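# Stand the C battery upright on the desk

## Task

Set the C battery on the desk so it rests upright on one of its flat ends, then open the gripper and pull the robot away. It counts only if the battery stays standing by itself afterwards; a battery that topples or is left leaning fails, and so does one held up only by the robot.

## Robot and tools

Robot: a Rainbow Robotics RB-Y1 in a physics simulation. It has a two-wheeled base with rear casters (0.66 m long, 0.58 m wide, front edge 0.10 m ahead of the drive axle), a bending torso (leg plus chest), a head with a camera, and two 7-joint arms, each with a parallel gripper and a wrist camera. A loose object may occasionally get a brief shove from outside.

Frames. Base frame: origin on the floor between the drive wheels, x forward, y left, z up. The reported chest, left_hand and right_hand positions are in this frame; a hand point is the spot between its finger pads, fingers point along the hand's -z and close along its x. Printed hand positions can be off, more so at full reach. The odometry frame is the base frame at the scene's start; base_odometry only counts wheel rotation, so slipping reads as motion. Heading is left-positive, -3.142 to 3.142.

execute_actions: arguments are "actions" (a list holding one action, or empty to just read state and images) and optional "cameras" (names from head_camera, left_wrist_camera, right_wrist_camera, or "all"; omitted or null means all, [] means none). The result gives the robot state and one image per requested camera, ordered as the "pictures" line lists them. An action may contain:
- "base": exactly one of {"translate_m": d}, a relative straight drive in metres, forward positive, -3 to 3; or {"rotate_rad": d}, a relative turn in place in radians, left (counter-clockwise from above) positive, -3.2 to 3.2. No sideways motion. Moves longer than about 8.667 s at top speed are refused.
- "joints": one flat dictionary covering all arms, torso and head, keyed by joint name, each value an absolute target (radians, grippers in metres of pad opening). Torso: torso_squat_rad 0 to 1.2 (lowers the level chest), torso_shift_rad -0.3 to 0.6 (hips forward), torso_pitch_rad -0.2 to 1.4 (forward bow), torso_yaw_rad -1.5 to 1.5 (left positive). Combined torso limits: squat+shift <= 1.52; squat-shift+pitch <= 1.57; shift+0.5 pitch-0.4 squat <= 0.7; shift+0.3 pitch-0.5 squat <= 0.39; breaking one leaves the torso short and "off_target". Arms (left_/right_ prefix): shoulder_pitch -2.356 to 2.356 (0 hangs, negative swings forward and up); shoulder_roll left 0 to 3.141, right -3.141 to 0 (away from body lifts outward); shoulder_yaw -2.094 to 2.094; elbow -2.617 to 0.01 (negative bends); forearm_roll -3.141 to 3.141; wrist_pitch -1.57 to 1.919 (negative tips hand forward); hand_roll -2.705 to 2.705; gripper_m 0 to 0.1. Yaw and roll signs are the same on both arms (left/counter-clockwise positive). Head: head_pan_rad -0.523 to 0.523 (left positive), head_tilt_rad -0.35 to 1.57 (down positive). Done tolerance is ±0.02 rad, ±0.004 m for grippers.
- "speeds": caps for that action only, translate_m 0.05 to 0.4 m/s, rotate_rad 0.1 to 1.509 rad/s (defaults are the top values).
- "min_time_s": 0.1 to 8, minimum duration of each arm/head motion.
Joint top speeds: arm 1 rad/s (wrist/forearm/hand roll 1.5), head 1.5, squat and pitch 0.3, shift 0.15, torso yaw 0.6, gripper 0.1 m/s. One action may run at most 15 s. Unknown keys or out-of-range values refuse the whole call without moving anything. Joints or base not named may still be chasing an older target. If a result reports a stop, later motion, wait and finished_scene calls in the same reply are skipped.

wait(seconds 0 to 10): lets time pass without new commands and returns state and images. zoom_image(camera, region [x0,y0,x1,y1] pixels from top-left, at most 504x504): a closer look at that camera's latest full image. Head images are 896x504, wrist images 644x364. read_manual returns only licence texts. finished_scene(scene) ends the scene irreversibly and reports success; make sure the battery stands alone first.

Result lines. base_status and joint_status describe how each motion ended: "done"; "off_target" (resting away from the goal, possibly still pushing); "contact_stop" (torso or arm met hard resistance); "time_out"; "limit_stop_at_<name>"; "stopped_with_arm" (torso halted because an arm hit). After those stops the joint keeps its current position and forgets its target, and the whole group (torso joints, or one arm's seven joints) stops together. "limit_stop_at_own_body" means a guard halted motion before the arm touched the torso, head, leg or base; move the arm or torso apart. "joint command not followed" with a "cause:" line means a self- or arm-to-arm check rejected an arm's targets (the gripper still moves); those joints show "not_followed" and may be retried later. on_its_own lists uncommanded parts, with "held at" giving the held target. A base "done" only means the wheels turned as asked. When something is stopped and may still press, back it off in its own action, arms before torso.

Gripping: to hold something command an opening at least 0.005 m narrower than it; "off_target" on the gripper is then expected. Each arm carries up to 3 kg; heavy loads far forward can tip the robot.

Avoid: driving into furniture (the base does not stop, and the bent leg can poke out ahead of the base, or the torso can shove the robot backward unreported); arms striking or pressing on each other, grippers included; high contact torque (a torque fault freezes the robot 10 s); dropping, slamming or hard pushing the battery; knocking it over after release. Holding loads heats motors: MOTOR HOT warns at 65 °C, and at 80 °C an OVER-TEMPERATURE FAULT brakes that arm and shows "limit_stop_at_motor_heat"; resend targets afterward. The robot keeps holding its last command while you are composing a reply.

Each tool is called after ">>>" by a JSON object that holds its "fn" and its "kwargs".

## Session

>>> {"fn": "execute_actions", "kwargs": {"actions": []}}

Scene clock: 0.00 s.
base_odometry: x=+0.000 y=+0.000 heading=+0.000 (m, m, rad; odometry frame)
base_status: not commanded
joint_positions: torso_squat_rad=+0.350 torso_shift_rad=+0.000 torso_pitch_rad=-0.001 torso_yaw_rad=+0.000 left_shoulder_pitch_rad=-0.003 left_shoulder_roll_rad=+0.045 left_shoulder_yaw_rad=-0.002 left_elbow_rad=-0.246 left_forearm_roll_rad=+0.007 left_wrist_pitch_rad=-0.015 left_hand_roll_rad=-0.007 left_gripper_m=+0.100 right_shoulder_pitch_rad=-0.036 right_shoulder_roll_rad=-0.013 right_shoulder_yaw_rad=-0.024 right_elbow_rad=-0.136 right_forearm_roll_rad=-0.029 right_wrist_pitch_rad=-0.033 right_hand_roll_rad=-0.036 right_gripper_m=+0.099 head_pan_rad=+0.000 head_tilt_rad=+0.400
joint_status: not commanded
chest: x=-0.2286 y=+0.0005 z=+1.2474 quat_wxyz=(+1.000, +0.000, -0.001, +0.000) (m; base frame)
left_hand: x=-0.1029 y=+0.2541 z=+0.5740 quat_wxyz=(+0.991, +0.022, -0.132, -0.004) (m; base frame)
right_hand: x=-0.1280 y=-0.2306 z=+0.5695 quat_wxyz=(+0.994, -0.004, -0.102, -0.038) (m; base frame)
pictures: head_camera, left_wrist_camera, right_wrist_camera
Images, in order (width x height): head_camera 896x504, left_wrist_camera 644x364, right_wrist_camera 644x364.

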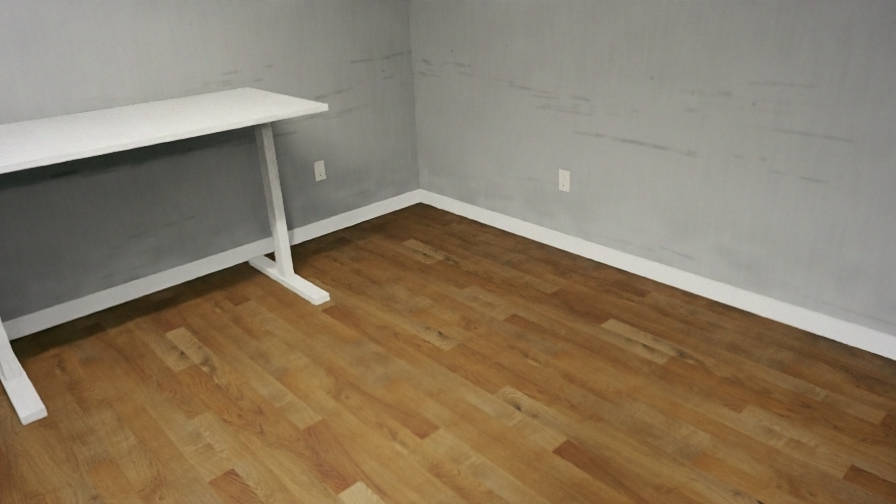

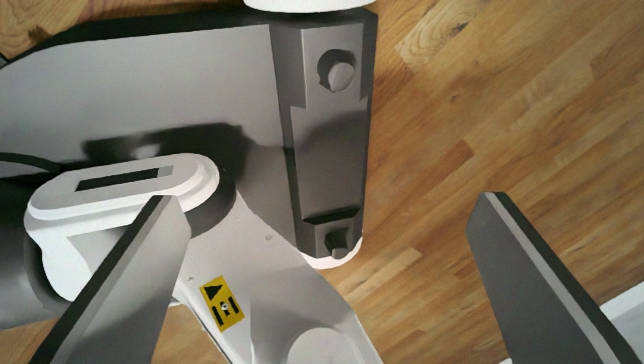

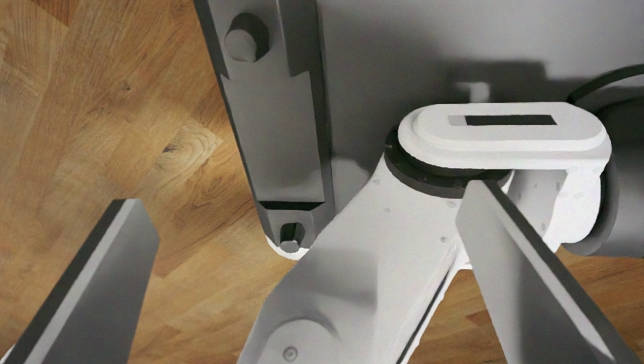

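>>> {"fn": "execute_actions", "kwargs": {"actions": [{"joints":{"head_pan_rad":0.52}}], "cameras": ["head_camera"]}}

Scene clock: 2.07 s.
base_odometry: x=+0.000 y=+0.000 heading=+0.000 (m, m, rad; odometry frame)
base_status: not commanded
joint_positions: torso_squat_rad=+0.350 torso_shift_rad=+0.000 torso_pitch_rad=-0.001 torso_yaw_rad=+0.000 left_shoulder_pitch_rad=-0.003 left_shoulder_roll_rad=+0.045 left_shoulder_yaw_rad=-0.002 left_elbow_rad=-0.246 left_forearm_roll_rad=+0.007 left_wrist_pitch_rad=-0.015 left_hand_roll_rad=-0.007 left_gripper_m=+0.100 right_shoulder_pitch_rad=-0.036 right_shoulder_roll_rad=-0.013 right_shoulder_yaw_rad=-0.024 right_elbow_rad=-0.136 right_forearm_roll_rad=-0.029 right_wrist_pitch_rad=-0.033 right_hand_roll_rad=-0.036 right_gripper_m=+0.099 head_pan_rad=+0.520 head_tilt_rad=+0.400
joint_status: all done
chest: x=-0.2286 y=+0.0005 z=+1.2474 quat_wxyz=(+1.000, +0.000, -0.001, +0.000) (m; base frame)
left_hand: x=-0.1029 y=+0.2541 z=+0.5740 quat_wxyz=(+0.991, +0.022, -0.132, -0.004) (m; base frame)
right_hand: x=-0.1280 y=-0.2306 z=+0.5695 quat_wxyz=(+0.994, -0.004, -0.102, -0.038) (m; base frame)
pictures: head_camera
Images, in order (width x height): head_camera 896x504.

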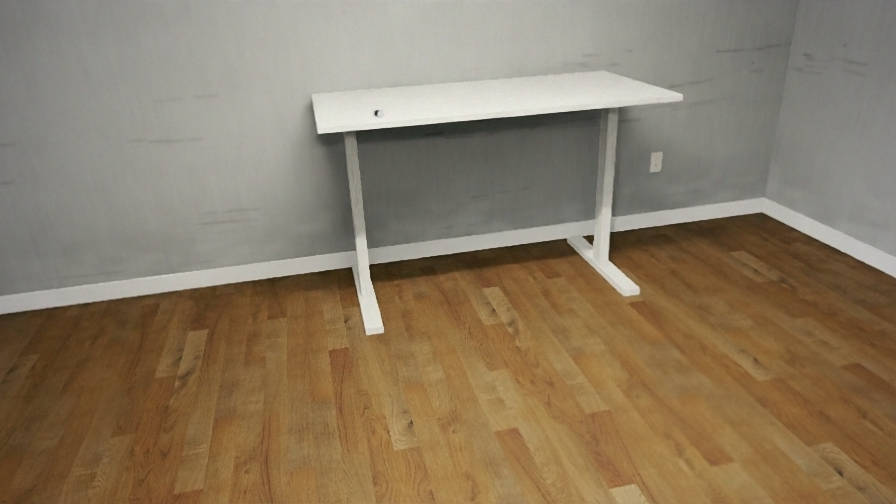

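>>> {"fn": "zoom_image", "kwargs": {"camera": "head_camera", "region": [340, 85, 420, 145]}}

Region (340, 85, 420, 145) of head_camera's 896x504 image, scaled by 6.300, with more detail than that image has; it fills the top 378 rows of this view, and the rest is white.

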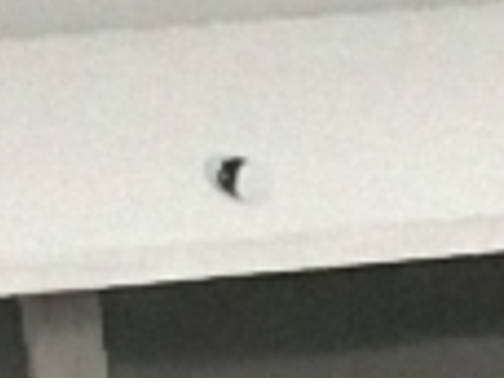

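>>> {"fn": "execute_actions", "kwargs": {"actions": [{"base":{"rotate_rad":0.70},"joints":{"head_pan_rad":0,"head_tilt_rad":0.45,"torso_squat_rad":0.05}}], "cameras": []}}

>>> {"fn": "execute_actions", "kwargs": {"actions": [{"base":{"translate_m":1.6},"joints":{"right_shoulder_pitch_rad":-0.3,"right_shoulder_roll_rad":-0.1,"right_elbow_rad":-2.0,"right_wrist_pitch_rad":1.0,"right_hand_roll_rad":1.571},"min_time_s":3}], "cameras": ["head_camera"]}}

Scene clock: 7.93 s.
base_odometry: x=+0.000 y=+0.000 heading=+0.699 (m, m, rad; odometry frame)
base_status: done
joint_positions: torso_squat_rad=+0.050 torso_shift_rad=+0.000 torso_pitch_rad=-0.001 torso_yaw_rad=+0.000 left_shoulder_pitch_rad=-0.003 left_shoulder_roll_rad=+0.045 left_shoulder_yaw_rad=-0.002 left_elbow_rad=-0.246 left_forearm_roll_rad=+0.007 left_wrist_pitch_rad=-0.015 left_hand_roll_rad=-0.007 left_gripper_m=+0.100 right_shoulder_pitch_rad=-0.036 right_shoulder_roll_rad=-0.013 right_shoulder_yaw_rad=-0.024 right_elbow_rad=-0.136 right_forearm_roll_rad=-0.029 right_wrist_pitch_rad=-0.033 right_hand_roll_rad=-0.036 right_gripper_m=+0.099 head_pan_rad=+0.000 head_tilt_rad=+0.450
joint_status: all done
chest: x=-0.2285 y=+0.0005 z=+1.2891 quat_wxyz=(+1.000, +0.000, -0.001, +0.000) (m; base frame)
left_hand: x=-0.1030 y=+0.2541 z=+0.6156 quat_wxyz=(+0.991, +0.022, -0.132, -0.004) (m; base frame)
right_hand: x=-0.1281 y=-0.2306 z=+0.6112 quat_wxyz=(+0.994, -0.004, -0.102, -0.038) (m; base frame)
pictures: none
No camera images: the call's "cameras" was empty. Leave "cameras" out to get every camera's image.

Scene clock: 13.50 s.
base_odometry: x=+1.224 y=+1.031 heading=+0.700 (m, m, rad; odometry frame)
base_status: done
joint_positions: torso_squat_rad=+0.050 torso_shift_rad=+0.000 torso_pitch_rad=-0.001 torso_yaw_rad=+0.000 left_shoulder_pitch_rad=-0.003 left_shoulder_roll_rad=+0.045 left_shoulder_yaw_rad=-0.002 left_elbow_rad=-0.246 left_forearm_roll_rad=+0.007 left_wrist_pitch_rad=-0.015 left_hand_roll_rad=-0.007 left_gripper_m=+0.100 right_shoulder_pitch_rad=-0.300 right_shoulder_roll_rad=-0.100 right_shoulder_yaw_rad=-0.024 right_elbow_rad=-2.000 right_forearm_roll_rad=-0.029 right_wrist_pitch_rad=+1.000 right_hand_roll_rad=+1.571 right_gripper_m=+0.099 head_pan_rad=+0.000 head_tilt_rad=+0.450
joint_status: all done
chest: x=-0.2285 y=+0.0005 z=+1.2891 quat_wxyz=(+1.000, +0.000, -0.001, +0.000) (m; base frame)
left_hand: x=-0.1028 y=+0.2541 z=+0.6157 quat_wxyz=(+0.991, +0.022, -0.132, -0.004) (m; base frame)
right_hand: x=+0.3139 y=-0.2049 z=+1.1936 quat_wxyz=(+0.528, -0.432, -0.415, +0.602) (m; base frame)
pictures: head_camera
Images, in order (width x height): head_camera 896x504.

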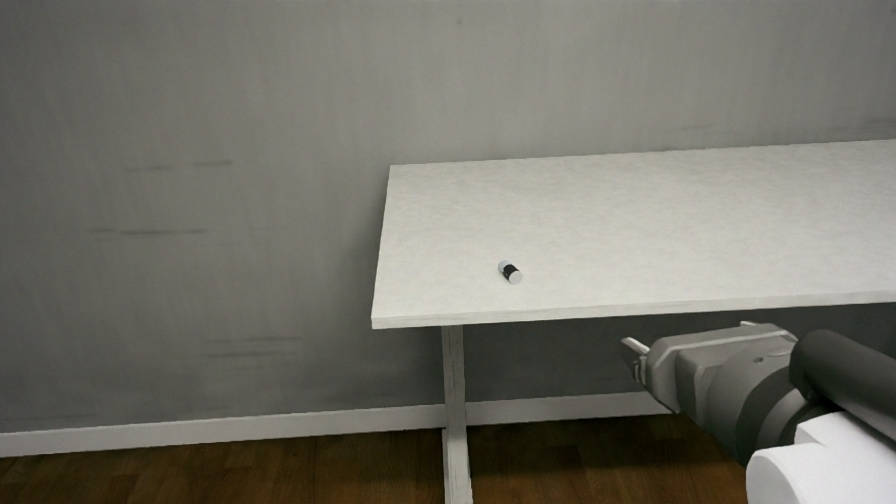

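>>> {"fn": "zoom_image", "kwargs": {"camera": "head_camera", "region": [480, 245, 544, 293]}}

Region (480, 245, 544, 293) of head_camera's 896x504 image, scaled by 7.875, with more detail than that image has; it fills the top 378 rows of this view, and the rest is white.

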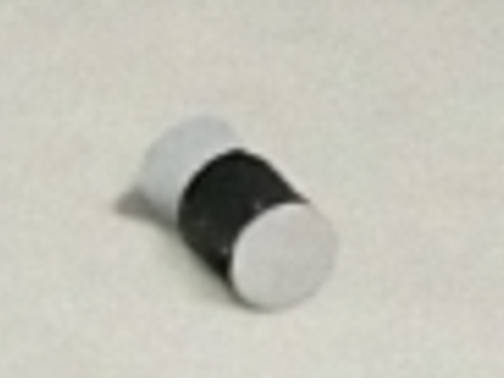

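>>> {"fn": "execute_actions", "kwargs": {"actions": [{"base":{"translate_m":0.5},"joints":{"head_tilt_rad":0.85,"torso_squat_rad":0.0}}], "cameras": ["head_camera"]}}

Scene clock: 18.43 s.
base_odometry: x=+1.606 y=+1.353 heading=+0.701 (m, m, rad; odometry frame)
base_status: done
joint_positions: torso_squat_rad=+0.000 torso_shift_rad=+0.000 torso_pitch_rad=-0.001 torso_yaw_rad=+0.000 left_shoulder_pitch_rad=-0.003 left_shoulder_roll_rad=+0.045 left_shoulder_yaw_rad=-0.002 left_elbow_rad=-0.246 left_forearm_roll_rad=+0.007 left_wrist_pitch_rad=-0.015 left_hand_roll_rad=-0.007 left_gripper_m=+0.100 right_shoulder_pitch_rad=-0.300 right_shoulder_roll_rad=-0.100 right_shoulder_yaw_rad=-0.024 right_elbow_rad=-2.000 right_forearm_roll_rad=-0.029 right_wrist_pitch_rad=+1.000 right_hand_roll_rad=+1.571 right_gripper_m=+0.099 head_pan_rad=+0.000 head_tilt_rad=+0.850
joint_status: all done
chest: x=-0.2285 y=+0.0005 z=+1.2899 quat_wxyz=(+1.000, +0.000, -0.001, +0.000) (m; base frame)
left_hand: x=-0.1028 y=+0.2541 z=+0.6165 quat_wxyz=(+0.991, +0.022, -0.132, -0.004) (m; base frame)
right_hand: x=+0.3139 y=-0.2049 z=+1.1945 quat_wxyz=(+0.528, -0.432, -0.415, +0.602) (m; base frame)
pictures: head_camera
Images, in order (width x height): head_camera 896x504.

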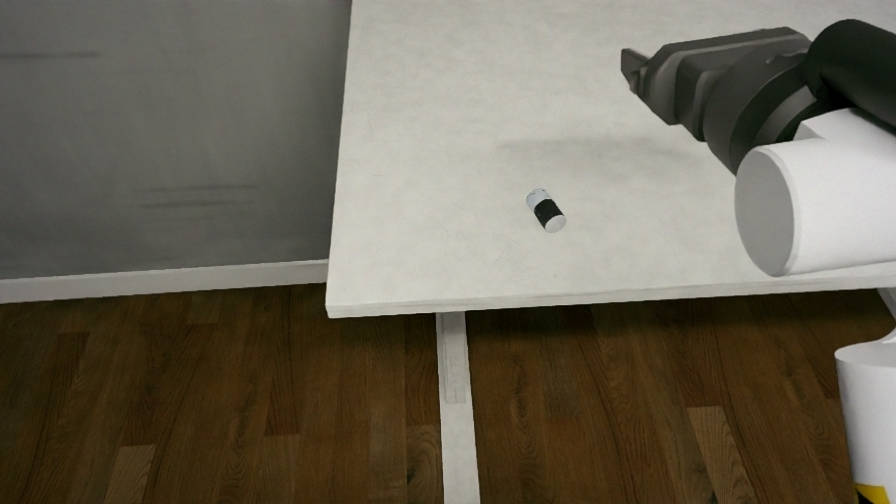

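>>> {"fn": "execute_actions", "kwargs": {"actions": [{"base":{"rotate_rad":0.35},"joints":{"head_pan_rad":-0.3,"torso_shift_rad":0.16,"right_shoulder_pitch_rad":-1.316,"right_shoulder_roll_rad":-0.257,"right_shoulder_yaw_rad":-0.337,"right_elbow_rad":-0.45,"right_forearm_roll_rad":0,"right_wrist_pitch_rad":1.9,"right_hand_roll_rad":1.571,"right_gripper_m":0.07},"min_time_s":2}], "cameras": ["head_camera","right_wrist_camera"]}}

Scene clock: 21.27 s.
base_odometry: x=+1.606 y=+1.353 heading=+1.051 (m, m, rad; odometry frame)
base_status: done
joint_positions: torso_squat_rad=+0.000 torso_shift_rad=+0.160 torso_pitch_rad=-0.001 torso_yaw_rad=+0.000 left_shoulder_pitch_rad=-0.003 left_shoulder_roll_rad=+0.045 left_shoulder_yaw_rad=-0.002 left_elbow_rad=-0.246 left_forearm_roll_rad=+0.007 left_wrist_pitch_rad=-0.015 left_hand_roll_rad=-0.007 left_gripper_m=+0.100 right_shoulder_pitch_rad=-1.316 right_shoulder_roll_rad=-0.257 right_shoulder_yaw_rad=-0.337 right_elbow_rad=-0.450 right_forearm_roll_rad=+0.000 right_wrist_pitch_rad=+1.900 right_hand_roll_rad=+1.571 right_gripper_m=+0.070 head_pan_rad=-0.300 head_tilt_rad=+0.850
joint_status: all done
chest: x=-0.1168 y=+0.0005 z=+1.2810 quat_wxyz=(+1.000, +0.000, -0.001, +0.000) (m; base frame)
left_hand: x=+0.0088 y=+0.2541 z=+0.6076 quat_wxyz=(+0.991, +0.022, -0.132, -0.004) (m; base frame)
right_hand: x=+0.3807 y=-0.2193 z=+1.1049 quat_wxyz=(+0.705, +0.052, +0.053, +0.705) (m; base frame)
pictures: head_camera, right_wrist_camera
Images, in order (width x height): head_camera 896x504, right_wrist_camera 644x364.

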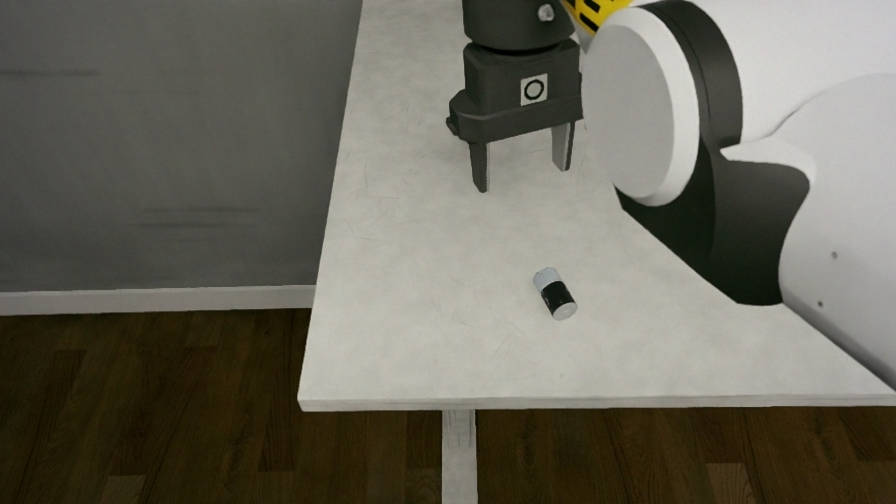

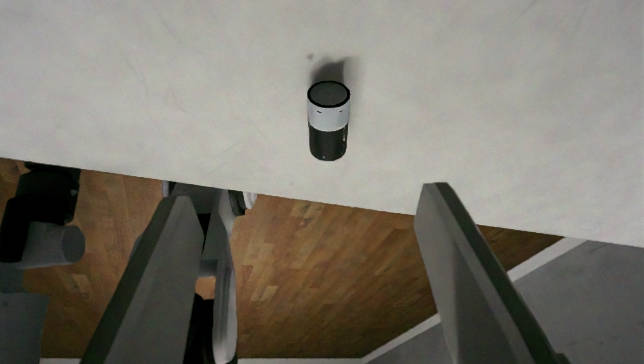

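>>> {"fn": "zoom_image", "kwargs": {"camera": "right_wrist_camera", "region": [270, 50, 390, 170]}}

>>> {"fn": "zoom_image", "kwargs": {"camera": "head_camera", "region": [510, 250, 600, 330]}}

Region (270, 50, 390, 170) of right_wrist_camera's 644x364 image, scaled by 4.200, with more detail than that image has.

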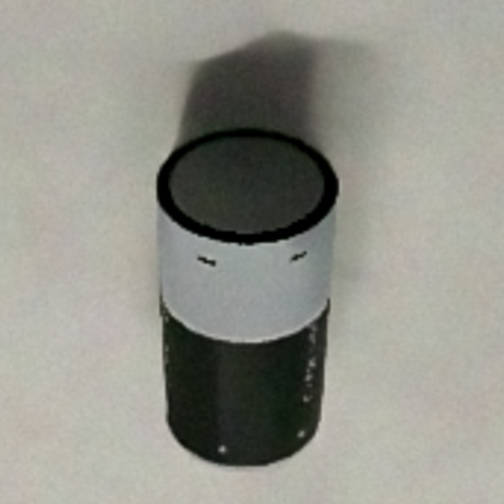

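Region (510, 250, 600, 330) of head_camera's 896x504 image, scaled by 5.600, with more detail than that image has.

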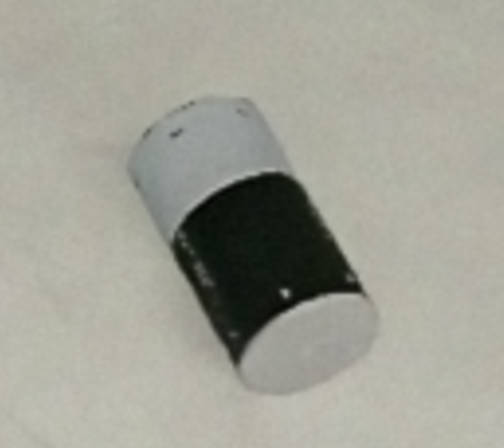

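>>> {"fn": "execute_actions", "kwargs": {"actions": [{"joints":{"torso_shift_rad":0.0,"torso_yaw_rad":-0.02,"right_shoulder_pitch_rad":-0.366,"right_shoulder_roll_rad":-0.022,"right_shoulder_yaw_rad":-0.123,"right_elbow_rad":-1.739,"right_wrist_pitch_rad":1.30,"head_tilt_rad":0.8},"min_time_s":1.8}], "cameras": ["head_camera","right_wrist_camera"]}}

Scene clock: 26.23 s.
base_odometry: x=+1.606 y=+1.353 heading=+1.051 (m, m, rad; odometry frame)
base_status: not commanded
joint_positions: torso_squat_rad=+0.000 torso_shift_rad=+0.000 torso_pitch_rad=-0.001 torso_yaw_rad=-0.020 left_shoulder_pitch_rad=-0.003 left_shoulder_roll_rad=+0.045 left_shoulder_yaw_rad=-0.002 left_elbow_rad=-0.246 left_forearm_roll_rad=+0.007 left_wrist_pitch_rad=-0.015 left_hand_roll_rad=-0.007 left_gripper_m=+0.100 right_shoulder_pitch_rad=-0.366 right_shoulder_roll_rad=-0.022 right_shoulder_yaw_rad=-0.123 right_elbow_rad=-1.739 right_forearm_roll_rad=+0.000 right_wrist_pitch_rad=+1.300 right_hand_roll_rad=+1.571 right_gripper_m=+0.070 head_pan_rad=-0.300 head_tilt_rad=+0.800
joint_status: all done
chest: x=-0.2284 y=+0.0005 z=+1.2899 quat_wxyz=(+1.000, +0.000, -0.001, -0.010) (m; base frame)
left_hand: x=-0.0977 y=+0.2516 z=+0.6165 quat_wxyz=(+0.991, +0.021, -0.132, -0.014) (m; base frame)
right_hand: x=+0.2912 y=-0.2305 z=+1.0573 quat_wxyz=(+0.660, -0.274, -0.268, +0.647) (m; base frame)
pictures: head_camera, right_wrist_camera
Images, in order (width x height): head_camera 896x504, right_wrist_camera 644x364.

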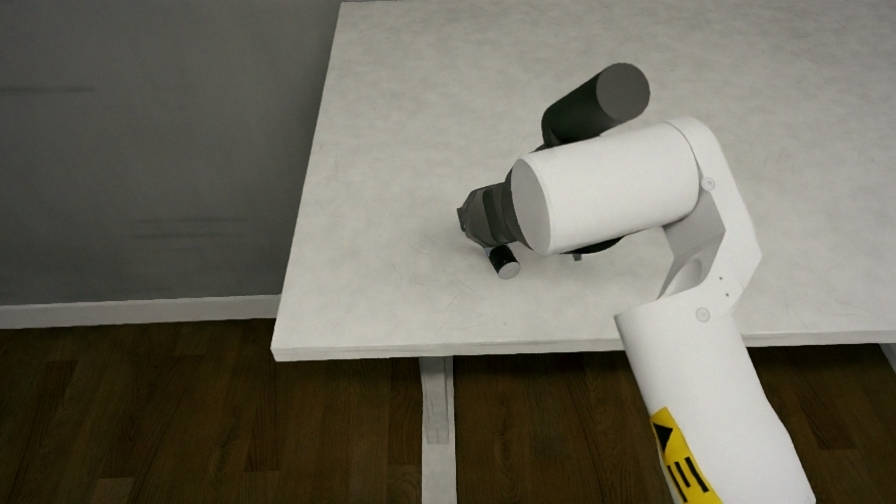

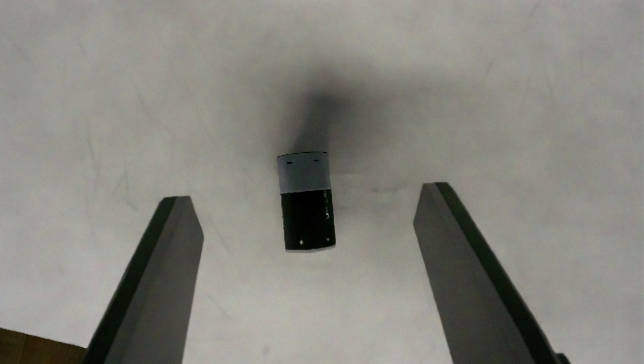

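>>> {"fn": "execute_actions", "kwargs": {"actions": [{"joints":{"torso_squat_rad":0.40,"torso_shift_rad":0.011}}], "cameras": ["head_camera","right_wrist_camera"]}}

Scene clock: 28.83 s.
base_odometry: x=+1.606 y=+1.353 heading=+1.051 (m, m, rad; odometry frame)
base_status: not commanded
joint_positions: torso_squat_rad=+0.400 torso_shift_rad=+0.011 torso_pitch_rad=-0.001 torso_yaw_rad=-0.020 left_shoulder_pitch_rad=-0.003 left_shoulder_roll_rad=+0.045 left_shoulder_yaw_rad=-0.002 left_elbow_rad=-0.246 left_forearm_roll_rad=+0.007 left_wrist_pitch_rad=-0.015 left_hand_roll_rad=-0.007 left_gripper_m=+0.100 right_shoulder_pitch_rad=-0.366 right_shoulder_roll_rad=-0.022 right_shoulder_yaw_rad=-0.123 right_elbow_rad=-1.739 right_forearm_roll_rad=+0.000 right_wrist_pitch_rad=+1.300 right_hand_roll_rad=+1.571 right_gripper_m=+0.070 head_pan_rad=-0.300 head_tilt_rad=+0.800
joint_status: all done
chest: x=-0.2213 y=+0.0005 z=+1.2346 quat_wxyz=(+1.000, +0.000, -0.001, -0.010) (m; base frame)
left_hand: x=-0.0906 y=+0.2516 z=+0.5613 quat_wxyz=(+0.991, +0.021, -0.132, -0.014) (m; base frame)
right_hand: x=+0.2983 y=-0.2305 z=+1.0020 quat_wxyz=(+0.660, -0.274, -0.268, +0.647) (m; base frame)
pictures: head_camera, right_wrist_camera
Images, in order (width x height): head_camera 896x504, right_wrist_camera 644x364.

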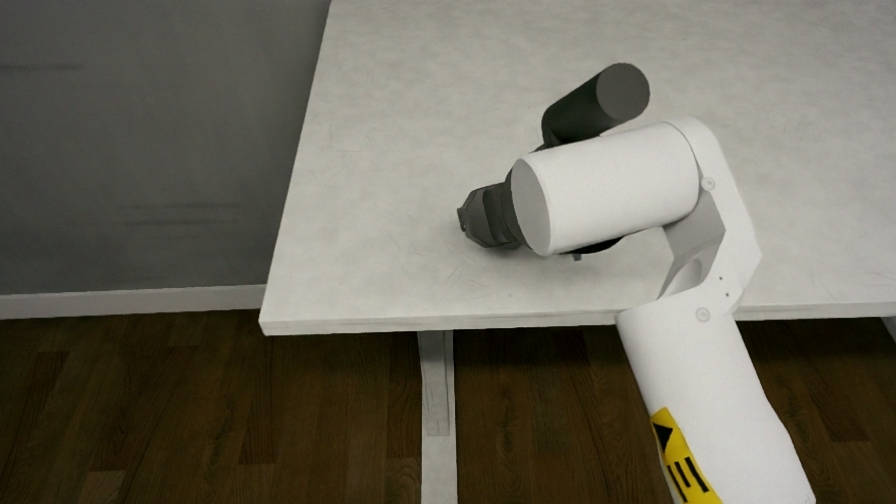

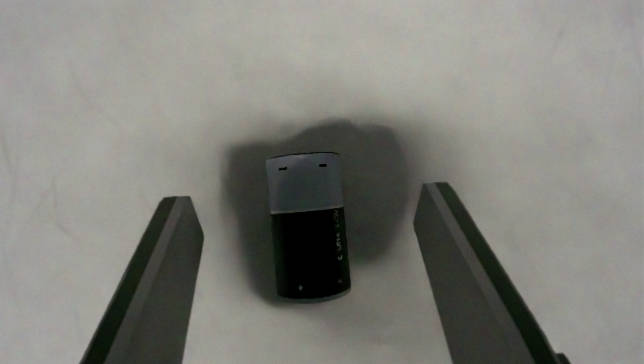

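>>> {"fn": "zoom_image", "kwargs": {"camera": "right_wrist_camera", "region": [180, 130, 440, 330]}}

Region (180, 130, 440, 330) of right_wrist_camera's 644x364 image, scaled by 1.938, with more detail than that image has; it fills the top 388 rows of this view, and the rest is white.

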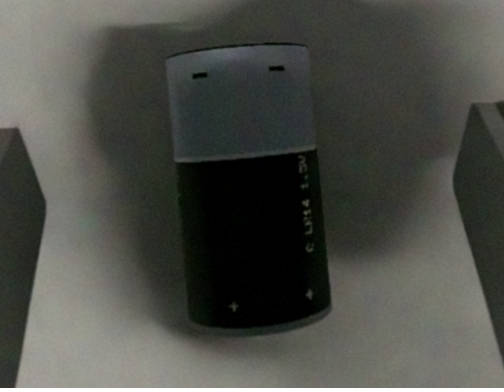

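>>> {"fn": "execute_actions", "kwargs": {"actions": [{"joints":{"torso_squat_rad":0.453,"torso_shift_rad":0.0,"right_gripper_m":0.05}}], "cameras": ["right_wrist_camera"]}}

>>> {"fn": "zoom_image", "kwargs": {"camera": "right_wrist_camera", "region": [180, 100, 440, 330]}}

Scene clock: 30.47 s.
base_odometry: x=+1.606 y=+1.353 heading=+1.051 (m, m, rad; odometry frame)
base_status: not commanded
joint_positions: torso_squat_rad=+0.453 torso_shift_rad=+0.000 torso_pitch_rad=-0.001 torso_yaw_rad=-0.020 left_shoulder_pitch_rad=-0.003 left_shoulder_roll_rad=+0.045 left_shoulder_yaw_rad=-0.002 left_elbow_rad=-0.246 left_forearm_roll_rad=+0.007 left_wrist_pitch_rad=-0.015 left_hand_roll_rad=-0.007 left_gripper_m=+0.100 right_shoulder_pitch_rad=-0.366 right_shoulder_roll_rad=-0.022 right_shoulder_yaw_rad=-0.123 right_elbow_rad=-1.739 right_forearm_roll_rad=+0.000 right_wrist_pitch_rad=+1.300 right_hand_roll_rad=+1.571 right_gripper_m=+0.050 head_pan_rad=-0.300 head_tilt_rad=+0.800
joint_status: all done
chest: x=-0.2285 y=+0.0005 z=+1.2193 quat_wxyz=(+1.000, +0.000, -0.001, -0.010) (m; base frame)
left_hand: x=-0.0977 y=+0.2516 z=+0.5459 quat_wxyz=(+0.991, +0.021, -0.132, -0.014) (m; base frame)
right_hand: x=+0.2912 y=-0.2305 z=+0.9867 quat_wxyz=(+0.660, -0.274, -0.268, +0.647) (m; base frame)
pictures: right_wrist_camera
Images, in order (width x height): right_wrist_camera 644x364.

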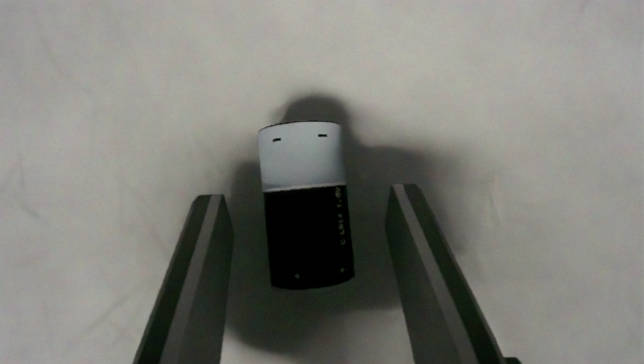

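Region (180, 100, 440, 330) of right_wrist_camera's 644x364 image, scaled by 1.938, with more detail than that image has; it fills the top 446 rows of this view, and the rest is white.

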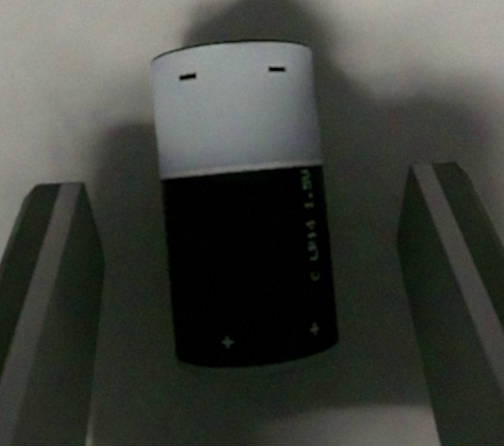

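>>> {"fn": "execute_actions", "kwargs": {"actions": [{"joints":{"torso_squat_rad":0.467,"right_gripper_m":0.035}}], "cameras": []}}

>>> {"fn": "execute_actions", "kwargs": {"actions": [{"joints":{"right_gripper_m":0.018}}], "cameras": ["right_wrist_camera"]}}

Scene clock: 31.47 s.
base_odometry: x=+1.606 y=+1.353 heading=+1.051 (m, m, rad; odometry frame)
base_status: not commanded
joint_positions: torso_squat_rad=+0.467 torso_shift_rad=+0.000 torso_pitch_rad=-0.001 torso_yaw_rad=-0.020 left_shoulder_pitch_rad=-0.003 left_shoulder_roll_rad=+0.045 left_shoulder_yaw_rad=-0.002 left_elbow_rad=-0.246 left_forearm_roll_rad=+0.007 left_wrist_pitch_rad=-0.015 left_hand_roll_rad=-0.007 left_gripper_m=+0.100 right_shoulder_pitch_rad=-0.366 right_shoulder_roll_rad=-0.022 right_shoulder_yaw_rad=-0.123 right_elbow_rad=-1.739 right_forearm_roll_rad=+0.000 right_wrist_pitch_rad=+1.300 right_hand_roll_rad=+1.571 right_gripper_m=+0.035 head_pan_rad=-0.300 head_tilt_rad=+0.800
joint_status: all done
chest: x=-0.2284 y=+0.0005 z=+1.2150 quat_wxyz=(+1.000, +0.000, -0.001, -0.010) (m; base frame)
left_hand: x=-0.0977 y=+0.2516 z=+0.5416 quat_wxyz=(+0.991, +0.021, -0.132, -0.014) (m; base frame)
right_hand: x=+0.2912 y=-0.2305 z=+0.9824 quat_wxyz=(+0.660, -0.274, -0.268, +0.647) (m; base frame)
pictures: none
No camera images: the call's "cameras" was empty. Leave "cameras" out to get every camera's image.

Scene clock: 32.13 s.
base_odometry: x=+1.606 y=+1.353 heading=+1.051 (m, m, rad; odometry frame)
base_status: not commanded
joint_positions: torso_squat_rad=+0.467 torso_shift_rad=+0.000 torso_pitch_rad=-0.001 torso_yaw_rad=-0.020 left_shoulder_pitch_rad=-0.003 left_shoulder_roll_rad=+0.045 left_shoulder_yaw_rad=-0.002 left_elbow_rad=-0.246 left_forearm_roll_rad=+0.007 left_wrist_pitch_rad=-0.015 left_hand_roll_rad=-0.007 left_gripper_m=+0.100 right_shoulder_pitch_rad=-0.366 right_shoulder_roll_rad=-0.022 right_shoulder_yaw_rad=-0.123 right_elbow_rad=-1.739 right_forearm_roll_rad=+0.000 right_wrist_pitch_rad=+1.300 right_hand_roll_rad=+1.571 right_gripper_m=+0.025 head_pan_rad=-0.300 head_tilt_rad=+0.800
joint_status: right_gripper_m off_target (ended at +0.025, target +0.018)
chest: x=-0.2284 y=+0.0005 z=+1.2150 quat_wxyz=(+1.000, +0.000, -0.001, -0.010) (m; base frame)
left_hand: x=-0.0977 y=+0.2516 z=+0.5416 quat_wxyz=(+0.991, +0.021, -0.132, -0.014) (m; base frame)
right_hand: x=+0.2912 y=-0.2305 z=+0.9824 quat_wxyz=(+0.660, -0.274, -0.268, +0.647) (m; base frame)
pictures: right_wrist_camera
Images, in order (width x height): right_wrist_camera 644x364.

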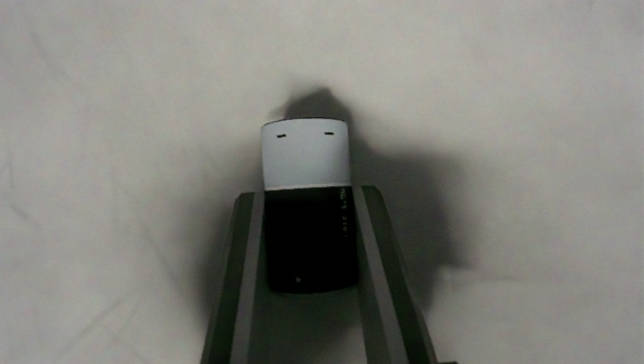

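>>> {"fn": "execute_actions", "kwargs": {"actions": [{"joints":{"torso_squat_rad":0.30}}], "cameras": ["right_wrist_camera"]}}

>>> {"fn": "execute_actions", "kwargs": {"actions": [{"joints":{"right_hand_roll_rad":-1.571,"torso_shift_rad":0.06}}], "cameras": ["head_camera","right_wrist_camera"]}}

Scene clock: 34.40 s.
base_odometry: x=+1.606 y=+1.353 heading=+1.051 (m, m, rad; odometry frame)
base_status: not commanded
joint_positions: torso_squat_rad=+0.300 torso_shift_rad=+0.000 torso_pitch_rad=-0.001 torso_yaw_rad=-0.020 left_shoulder_pitch_rad=-0.003 left_shoulder_roll_rad=+0.045 left_shoulder_yaw_rad=-0.002 left_elbow_rad=-0.246 left_forearm_roll_rad=+0.007 left_wrist_pitch_rad=-0.015 left_hand_roll_rad=-0.007 left_gripper_m=+0.100 right_shoulder_pitch_rad=-0.366 right_shoulder_roll_rad=-0.022 right_shoulder_yaw_rad=-0.123 right_elbow_rad=-1.739 right_forearm_roll_rad=+0.000 right_wrist_pitch_rad=+1.300 right_hand_roll_rad=+1.571 right_gripper_m=+0.025 head_pan_rad=-0.300 head_tilt_rad=+0.800
joint_status: all done
chest: x=-0.2283 y=+0.0005 z=+1.2587 quat_wxyz=(+1.000, +0.000, -0.001, -0.010) (m; base frame)
left_hand: x=-0.0977 y=+0.2516 z=+0.5852 quat_wxyz=(+0.991, +0.021, -0.132, -0.014) (m; base frame)
right_hand: x=+0.2913 y=-0.2305 z=+1.0259 quat_wxyz=(+0.660, -0.274, -0.268, +0.647) (m; base frame)
pictures: right_wrist_camera
Images, in order (width x height): right_wrist_camera 644x364.

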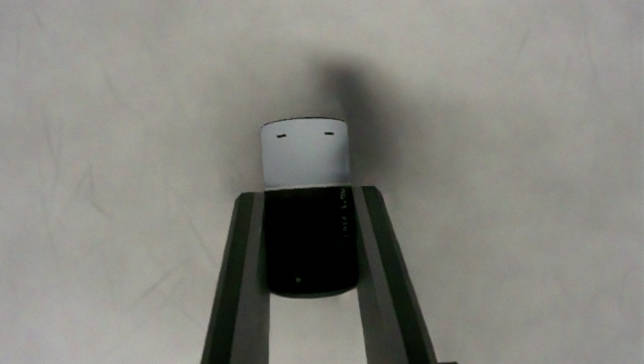

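Scene clock: 37.07 s.
base_odometry: x=+1.606 y=+1.353 heading=+1.051 (m, m, rad; odometry frame)
base_status: not commanded
joint_positions: torso_squat_rad=+0.300 torso_shift_rad=+0.060 torso_pitch_rad=-0.001 torso_yaw_rad=-0.020 left_shoulder_pitch_rad=-0.003 left_shoulder_roll_rad=+0.045 left_shoulder_yaw_rad=-0.002 left_elbow_rad=-0.246 left_forearm_roll_rad=+0.007 left_wrist_pitch_rad=-0.015 left_hand_roll_rad=-0.007 left_gripper_m=+0.100 right_shoulder_pitch_rad=-0.366 right_shoulder_roll_rad=-0.022 right_shoulder_yaw_rad=-0.123 right_elbow_rad=-1.739 right_forearm_roll_rad=+0.000 right_wrist_pitch_rad=+1.300 right_hand_roll_rad=-1.571 right_gripper_m=+0.025 head_pan_rad=-0.300 head_tilt_rad=+0.800
joint_status: all done
chest: x=-0.1882 y=+0.0005 z=+1.2575 quat_wxyz=(+1.000, +0.000, +0.000, -0.010) (m; base frame)
left_hand: x=-0.0576 y=+0.2516 z=+0.5840 quat_wxyz=(+0.991, +0.021, -0.132, -0.014) (m; base frame)
right_hand: x=+0.3314 y=-0.2305 z=+1.0247 quat_wxyz=(+0.647, +0.268, -0.274, -0.660) (m; base frame)
pictures: head_camera, right_wrist_camera
Images, in order (width x height): head_camera 896x504, right_wrist_camera 644x364.

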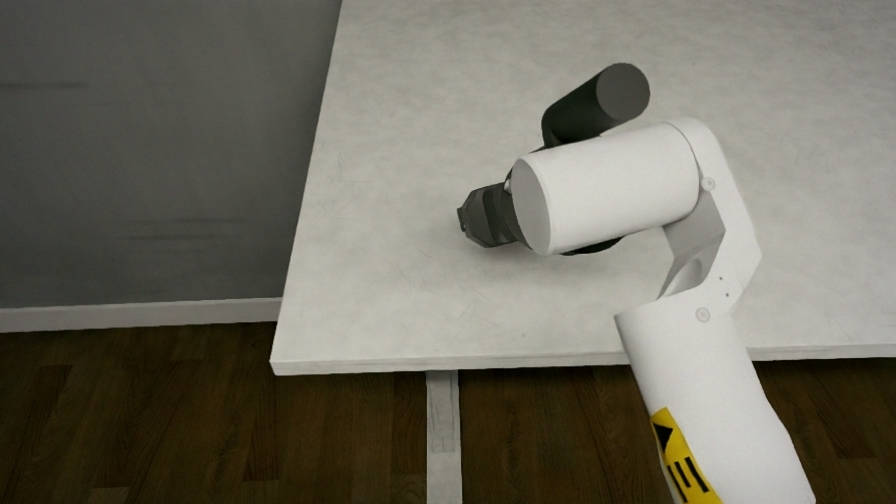

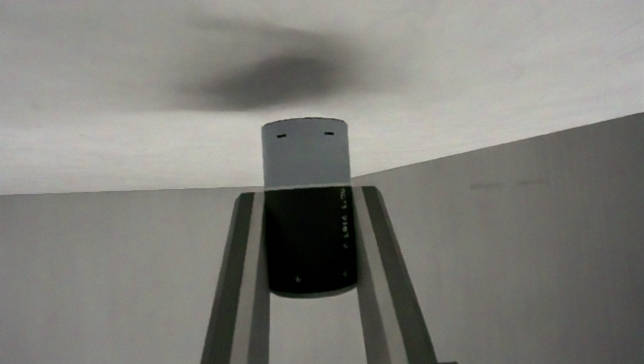

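>>> {"fn": "execute_actions", "kwargs": {"actions": [{"joints":{"torso_squat_rad":0.39}}], "cameras": ["right_wrist_camera"]}}

>>> {"fn": "zoom_image", "kwargs": {"camera": "right_wrist_camera", "region": [200, 40, 420, 200]}}

Scene clock: 38.73 s.
base_odometry: x=+1.606 y=+1.353 heading=+1.051 (m, m, rad; odometry frame)
base_status: not commanded
joint_positions: torso_squat_rad=+0.390 torso_shift_rad=+0.060 torso_pitch_rad=-0.001 torso_yaw_rad=-0.020 left_shoulder_pitch_rad=-0.003 left_shoulder_roll_rad=+0.045 left_shoulder_yaw_rad=-0.002 left_elbow_rad=-0.246 left_forearm_roll_rad=+0.007 left_wrist_pitch_rad=-0.015 left_hand_roll_rad=-0.007 left_gripper_m=+0.100 right_shoulder_pitch_rad=-0.366 right_shoulder_roll_rad=-0.022 right_shoulder_yaw_rad=-0.123 right_elbow_rad=-1.739 right_forearm_roll_rad=+0.000 right_wrist_pitch_rad=+1.300 right_hand_roll_rad=-1.571 right_gripper_m=+0.025 head_pan_rad=-0.300 head_tilt_rad=+0.800
joint_status: all done
chest: x=-0.1896 y=+0.0005 z=+1.2362 quat_wxyz=(+1.000, +0.000, -0.001, -0.010) (m; base frame)
left_hand: x=-0.0588 y=+0.2516 z=+0.5628 quat_wxyz=(+0.991, +0.021, -0.132, -0.014) (m; base frame)
right_hand: x=+0.3300 y=-0.2305 z=+1.0036 quat_wxyz=(+0.646, +0.268, -0.274, -0.660) (m; base frame)
pictures: right_wrist_camera
Images, in order (width x height): right_wrist_camera 644x364.

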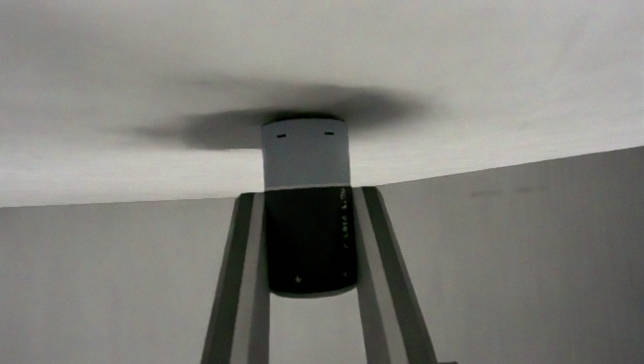

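Region (200, 40, 420, 200) of right_wrist_camera's 644x364 image, scaled by 2.291, with more detail than that image has; it fills the top 367 rows of this view, and the rest is white.

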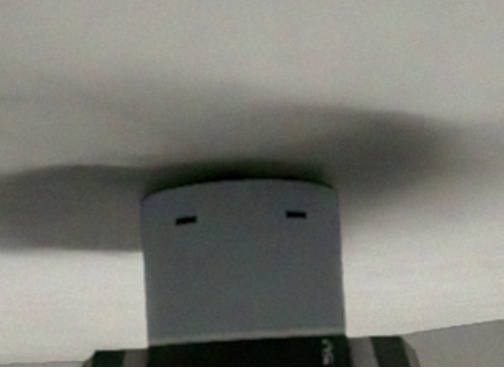

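>>> {"fn": "execute_actions", "kwargs": {"actions": [{"joints":{"torso_squat_rad":0.407}}], "cameras": ["right_wrist_camera"]}}

>>> {"fn": "zoom_image", "kwargs": {"camera": "right_wrist_camera", "region": [200, 40, 420, 200]}}

Scene clock: 39.60 s.
base_odometry: x=+1.606 y=+1.353 heading=+1.051 (m, m, rad; odometry frame)
base_status: not commanded
joint_positions: torso_squat_rad=+0.407 torso_shift_rad=+0.060 torso_pitch_rad=-0.002 torso_yaw_rad=-0.020 left_shoulder_pitch_rad=-0.003 left_shoulder_roll_rad=+0.045 left_shoulder_yaw_rad=-0.002 left_elbow_rad=-0.246 left_forearm_roll_rad=+0.007 left_wrist_pitch_rad=-0.015 left_hand_roll_rad=-0.007 left_gripper_m=+0.100 right_shoulder_pitch_rad=-0.368 right_shoulder_roll_rad=-0.022 right_shoulder_yaw_rad=-0.123 right_elbow_rad=-1.741 right_forearm_roll_rad=+0.000 right_wrist_pitch_rad=+1.299 right_hand_roll_rad=-1.571 right_gripper_m=+0.025 head_pan_rad=-0.300 head_tilt_rad=+0.800
joint_status: all done
chest: x=-0.1903 y=+0.0005 z=+1.2316 quat_wxyz=(+1.000, +0.000, -0.001, -0.010) (m; base frame)
left_hand: x=-0.0590 y=+0.2516 z=+0.5583 quat_wxyz=(+0.991, +0.021, -0.133, -0.014) (m; base frame)
right_hand: x=+0.3302 y=-0.2303 z=+1.0009 quat_wxyz=(+0.646, +0.269, -0.275, -0.659) (m; base frame)
pictures: right_wrist_camera
Images, in order (width x height): right_wrist_camera 644x364.

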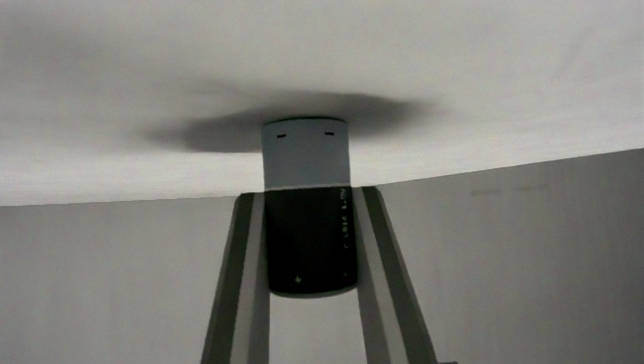

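Region (200, 40, 420, 200) of right_wrist_camera's 644x364 image, scaled by 2.291, with more detail than that image has; it fills the top 367 rows of this view, and the rest is white.

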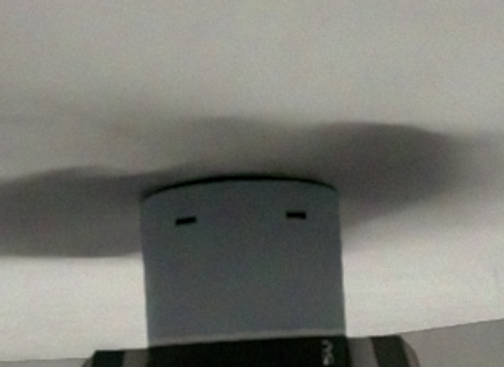

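The arm joints deflected, so the battery is touching the desk. Releasing.

>>> {"fn": "execute_actions", "kwargs": {"actions": [{"joints":{"right_gripper_m":0.08}}], "cameras": ["right_wrist_camera"]}}

Scene clock: 40.83 s.
base_odometry: x=+1.606 y=+1.353 heading=+1.051 (m, m, rad; odometry frame)
base_status: not commanded
joint_positions: torso_squat_rad=+0.407 torso_shift_rad=+0.060 torso_pitch_rad=-0.001 torso_yaw_rad=-0.020 left_shoulder_pitch_rad=-0.003 left_shoulder_roll_rad=+0.045 left_shoulder_yaw_rad=-0.002 left_elbow_rad=-0.246 left_forearm_roll_rad=+0.007 left_wrist_pitch_rad=-0.015 left_hand_roll_rad=-0.007 left_gripper_m=+0.100 right_shoulder_pitch_rad=-0.366 right_shoulder_roll_rad=-0.022 right_shoulder_yaw_rad=-0.123 right_elbow_rad=-1.739 right_forearm_roll_rad=+0.000 right_wrist_pitch_rad=+1.300 right_hand_roll_rad=-1.571 right_gripper_m=+0.080 head_pan_rad=-0.300 head_tilt_rad=+0.800
joint_status: all done
chest: x=-0.1899 y=+0.0005 z=+1.2316 quat_wxyz=(+1.000, +0.000, -0.001, -0.010) (m; base frame)
left_hand: x=-0.0591 y=+0.2516 z=+0.5582 quat_wxyz=(+0.991, +0.021, -0.132, -0.014) (m; base frame)
right_hand: x=+0.3298 y=-0.2305 z=+0.9993 quat_wxyz=(+0.646, +0.268, -0.274, -0.660) (m; base frame)
pictures: right_wrist_camera
Images, in order (width x height): right_wrist_camera 644x364.

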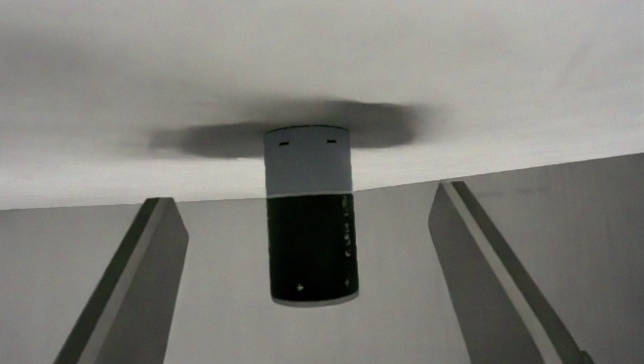

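>>> {"fn": "execute_actions", "kwargs": {"actions": [{"base":{"translate_m":-0.6},"joints":{"torso_squat_rad":0.35,"torso_shift_rad":0.0,"head_tilt_rad":0.5,"head_pan_rad":-0.1}}], "cameras": ["head_camera","right_wrist_camera"]}}

Scene clock: 44.33 s.
base_odometry: x=+1.308 y=+0.832 heading=+1.052 (m, m, rad; odometry frame)
base_status: done
joint_positions: torso_squat_rad=+0.350 torso_shift_rad=+0.000 torso_pitch_rad=-0.001 torso_yaw_rad=-0.020 left_shoulder_pitch_rad=-0.003 left_shoulder_roll_rad=+0.045 left_shoulder_yaw_rad=-0.002 left_elbow_rad=-0.246 left_forearm_roll_rad=+0.007 left_wrist_pitch_rad=-0.015 left_hand_roll_rad=-0.007 left_gripper_m=+0.100 right_shoulder_pitch_rad=-0.366 right_shoulder_roll_rad=-0.022 right_shoulder_yaw_rad=-0.123 right_elbow_rad=-1.739 right_forearm_roll_rad=+0.000 right_wrist_pitch_rad=+1.300 right_hand_roll_rad=-1.571 right_gripper_m=+0.080 head_pan_rad=-0.100 head_tilt_rad=+0.500
joint_status: all done
chest: x=-0.2284 y=+0.0005 z=+1.2475 quat_wxyz=(+1.000, +0.000, -0.001, -0.010) (m; base frame)
left_hand: x=-0.0977 y=+0.2516 z=+0.5741 quat_wxyz=(+0.991, +0.021, -0.132, -0.014) (m; base frame)
right_hand: x=+0.2912 y=-0.2306 z=+1.0149 quat_wxyz=(+0.646, +0.268, -0.274, -0.660) (m; base frame)
pictures: head_camera, right_wrist_camera
Images, in order (width x height): head_camera 896x504, right_wrist_camera 644x364.

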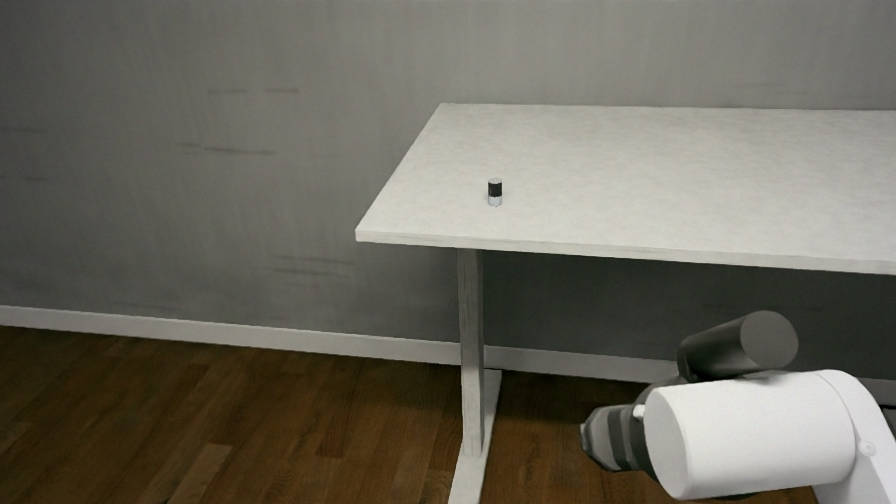

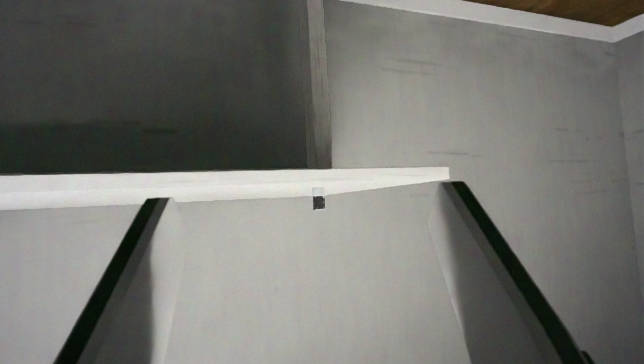

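>>> {"fn": "finished_scene", "kwargs": {"scene": 1}}

The scene is finished: the task was done.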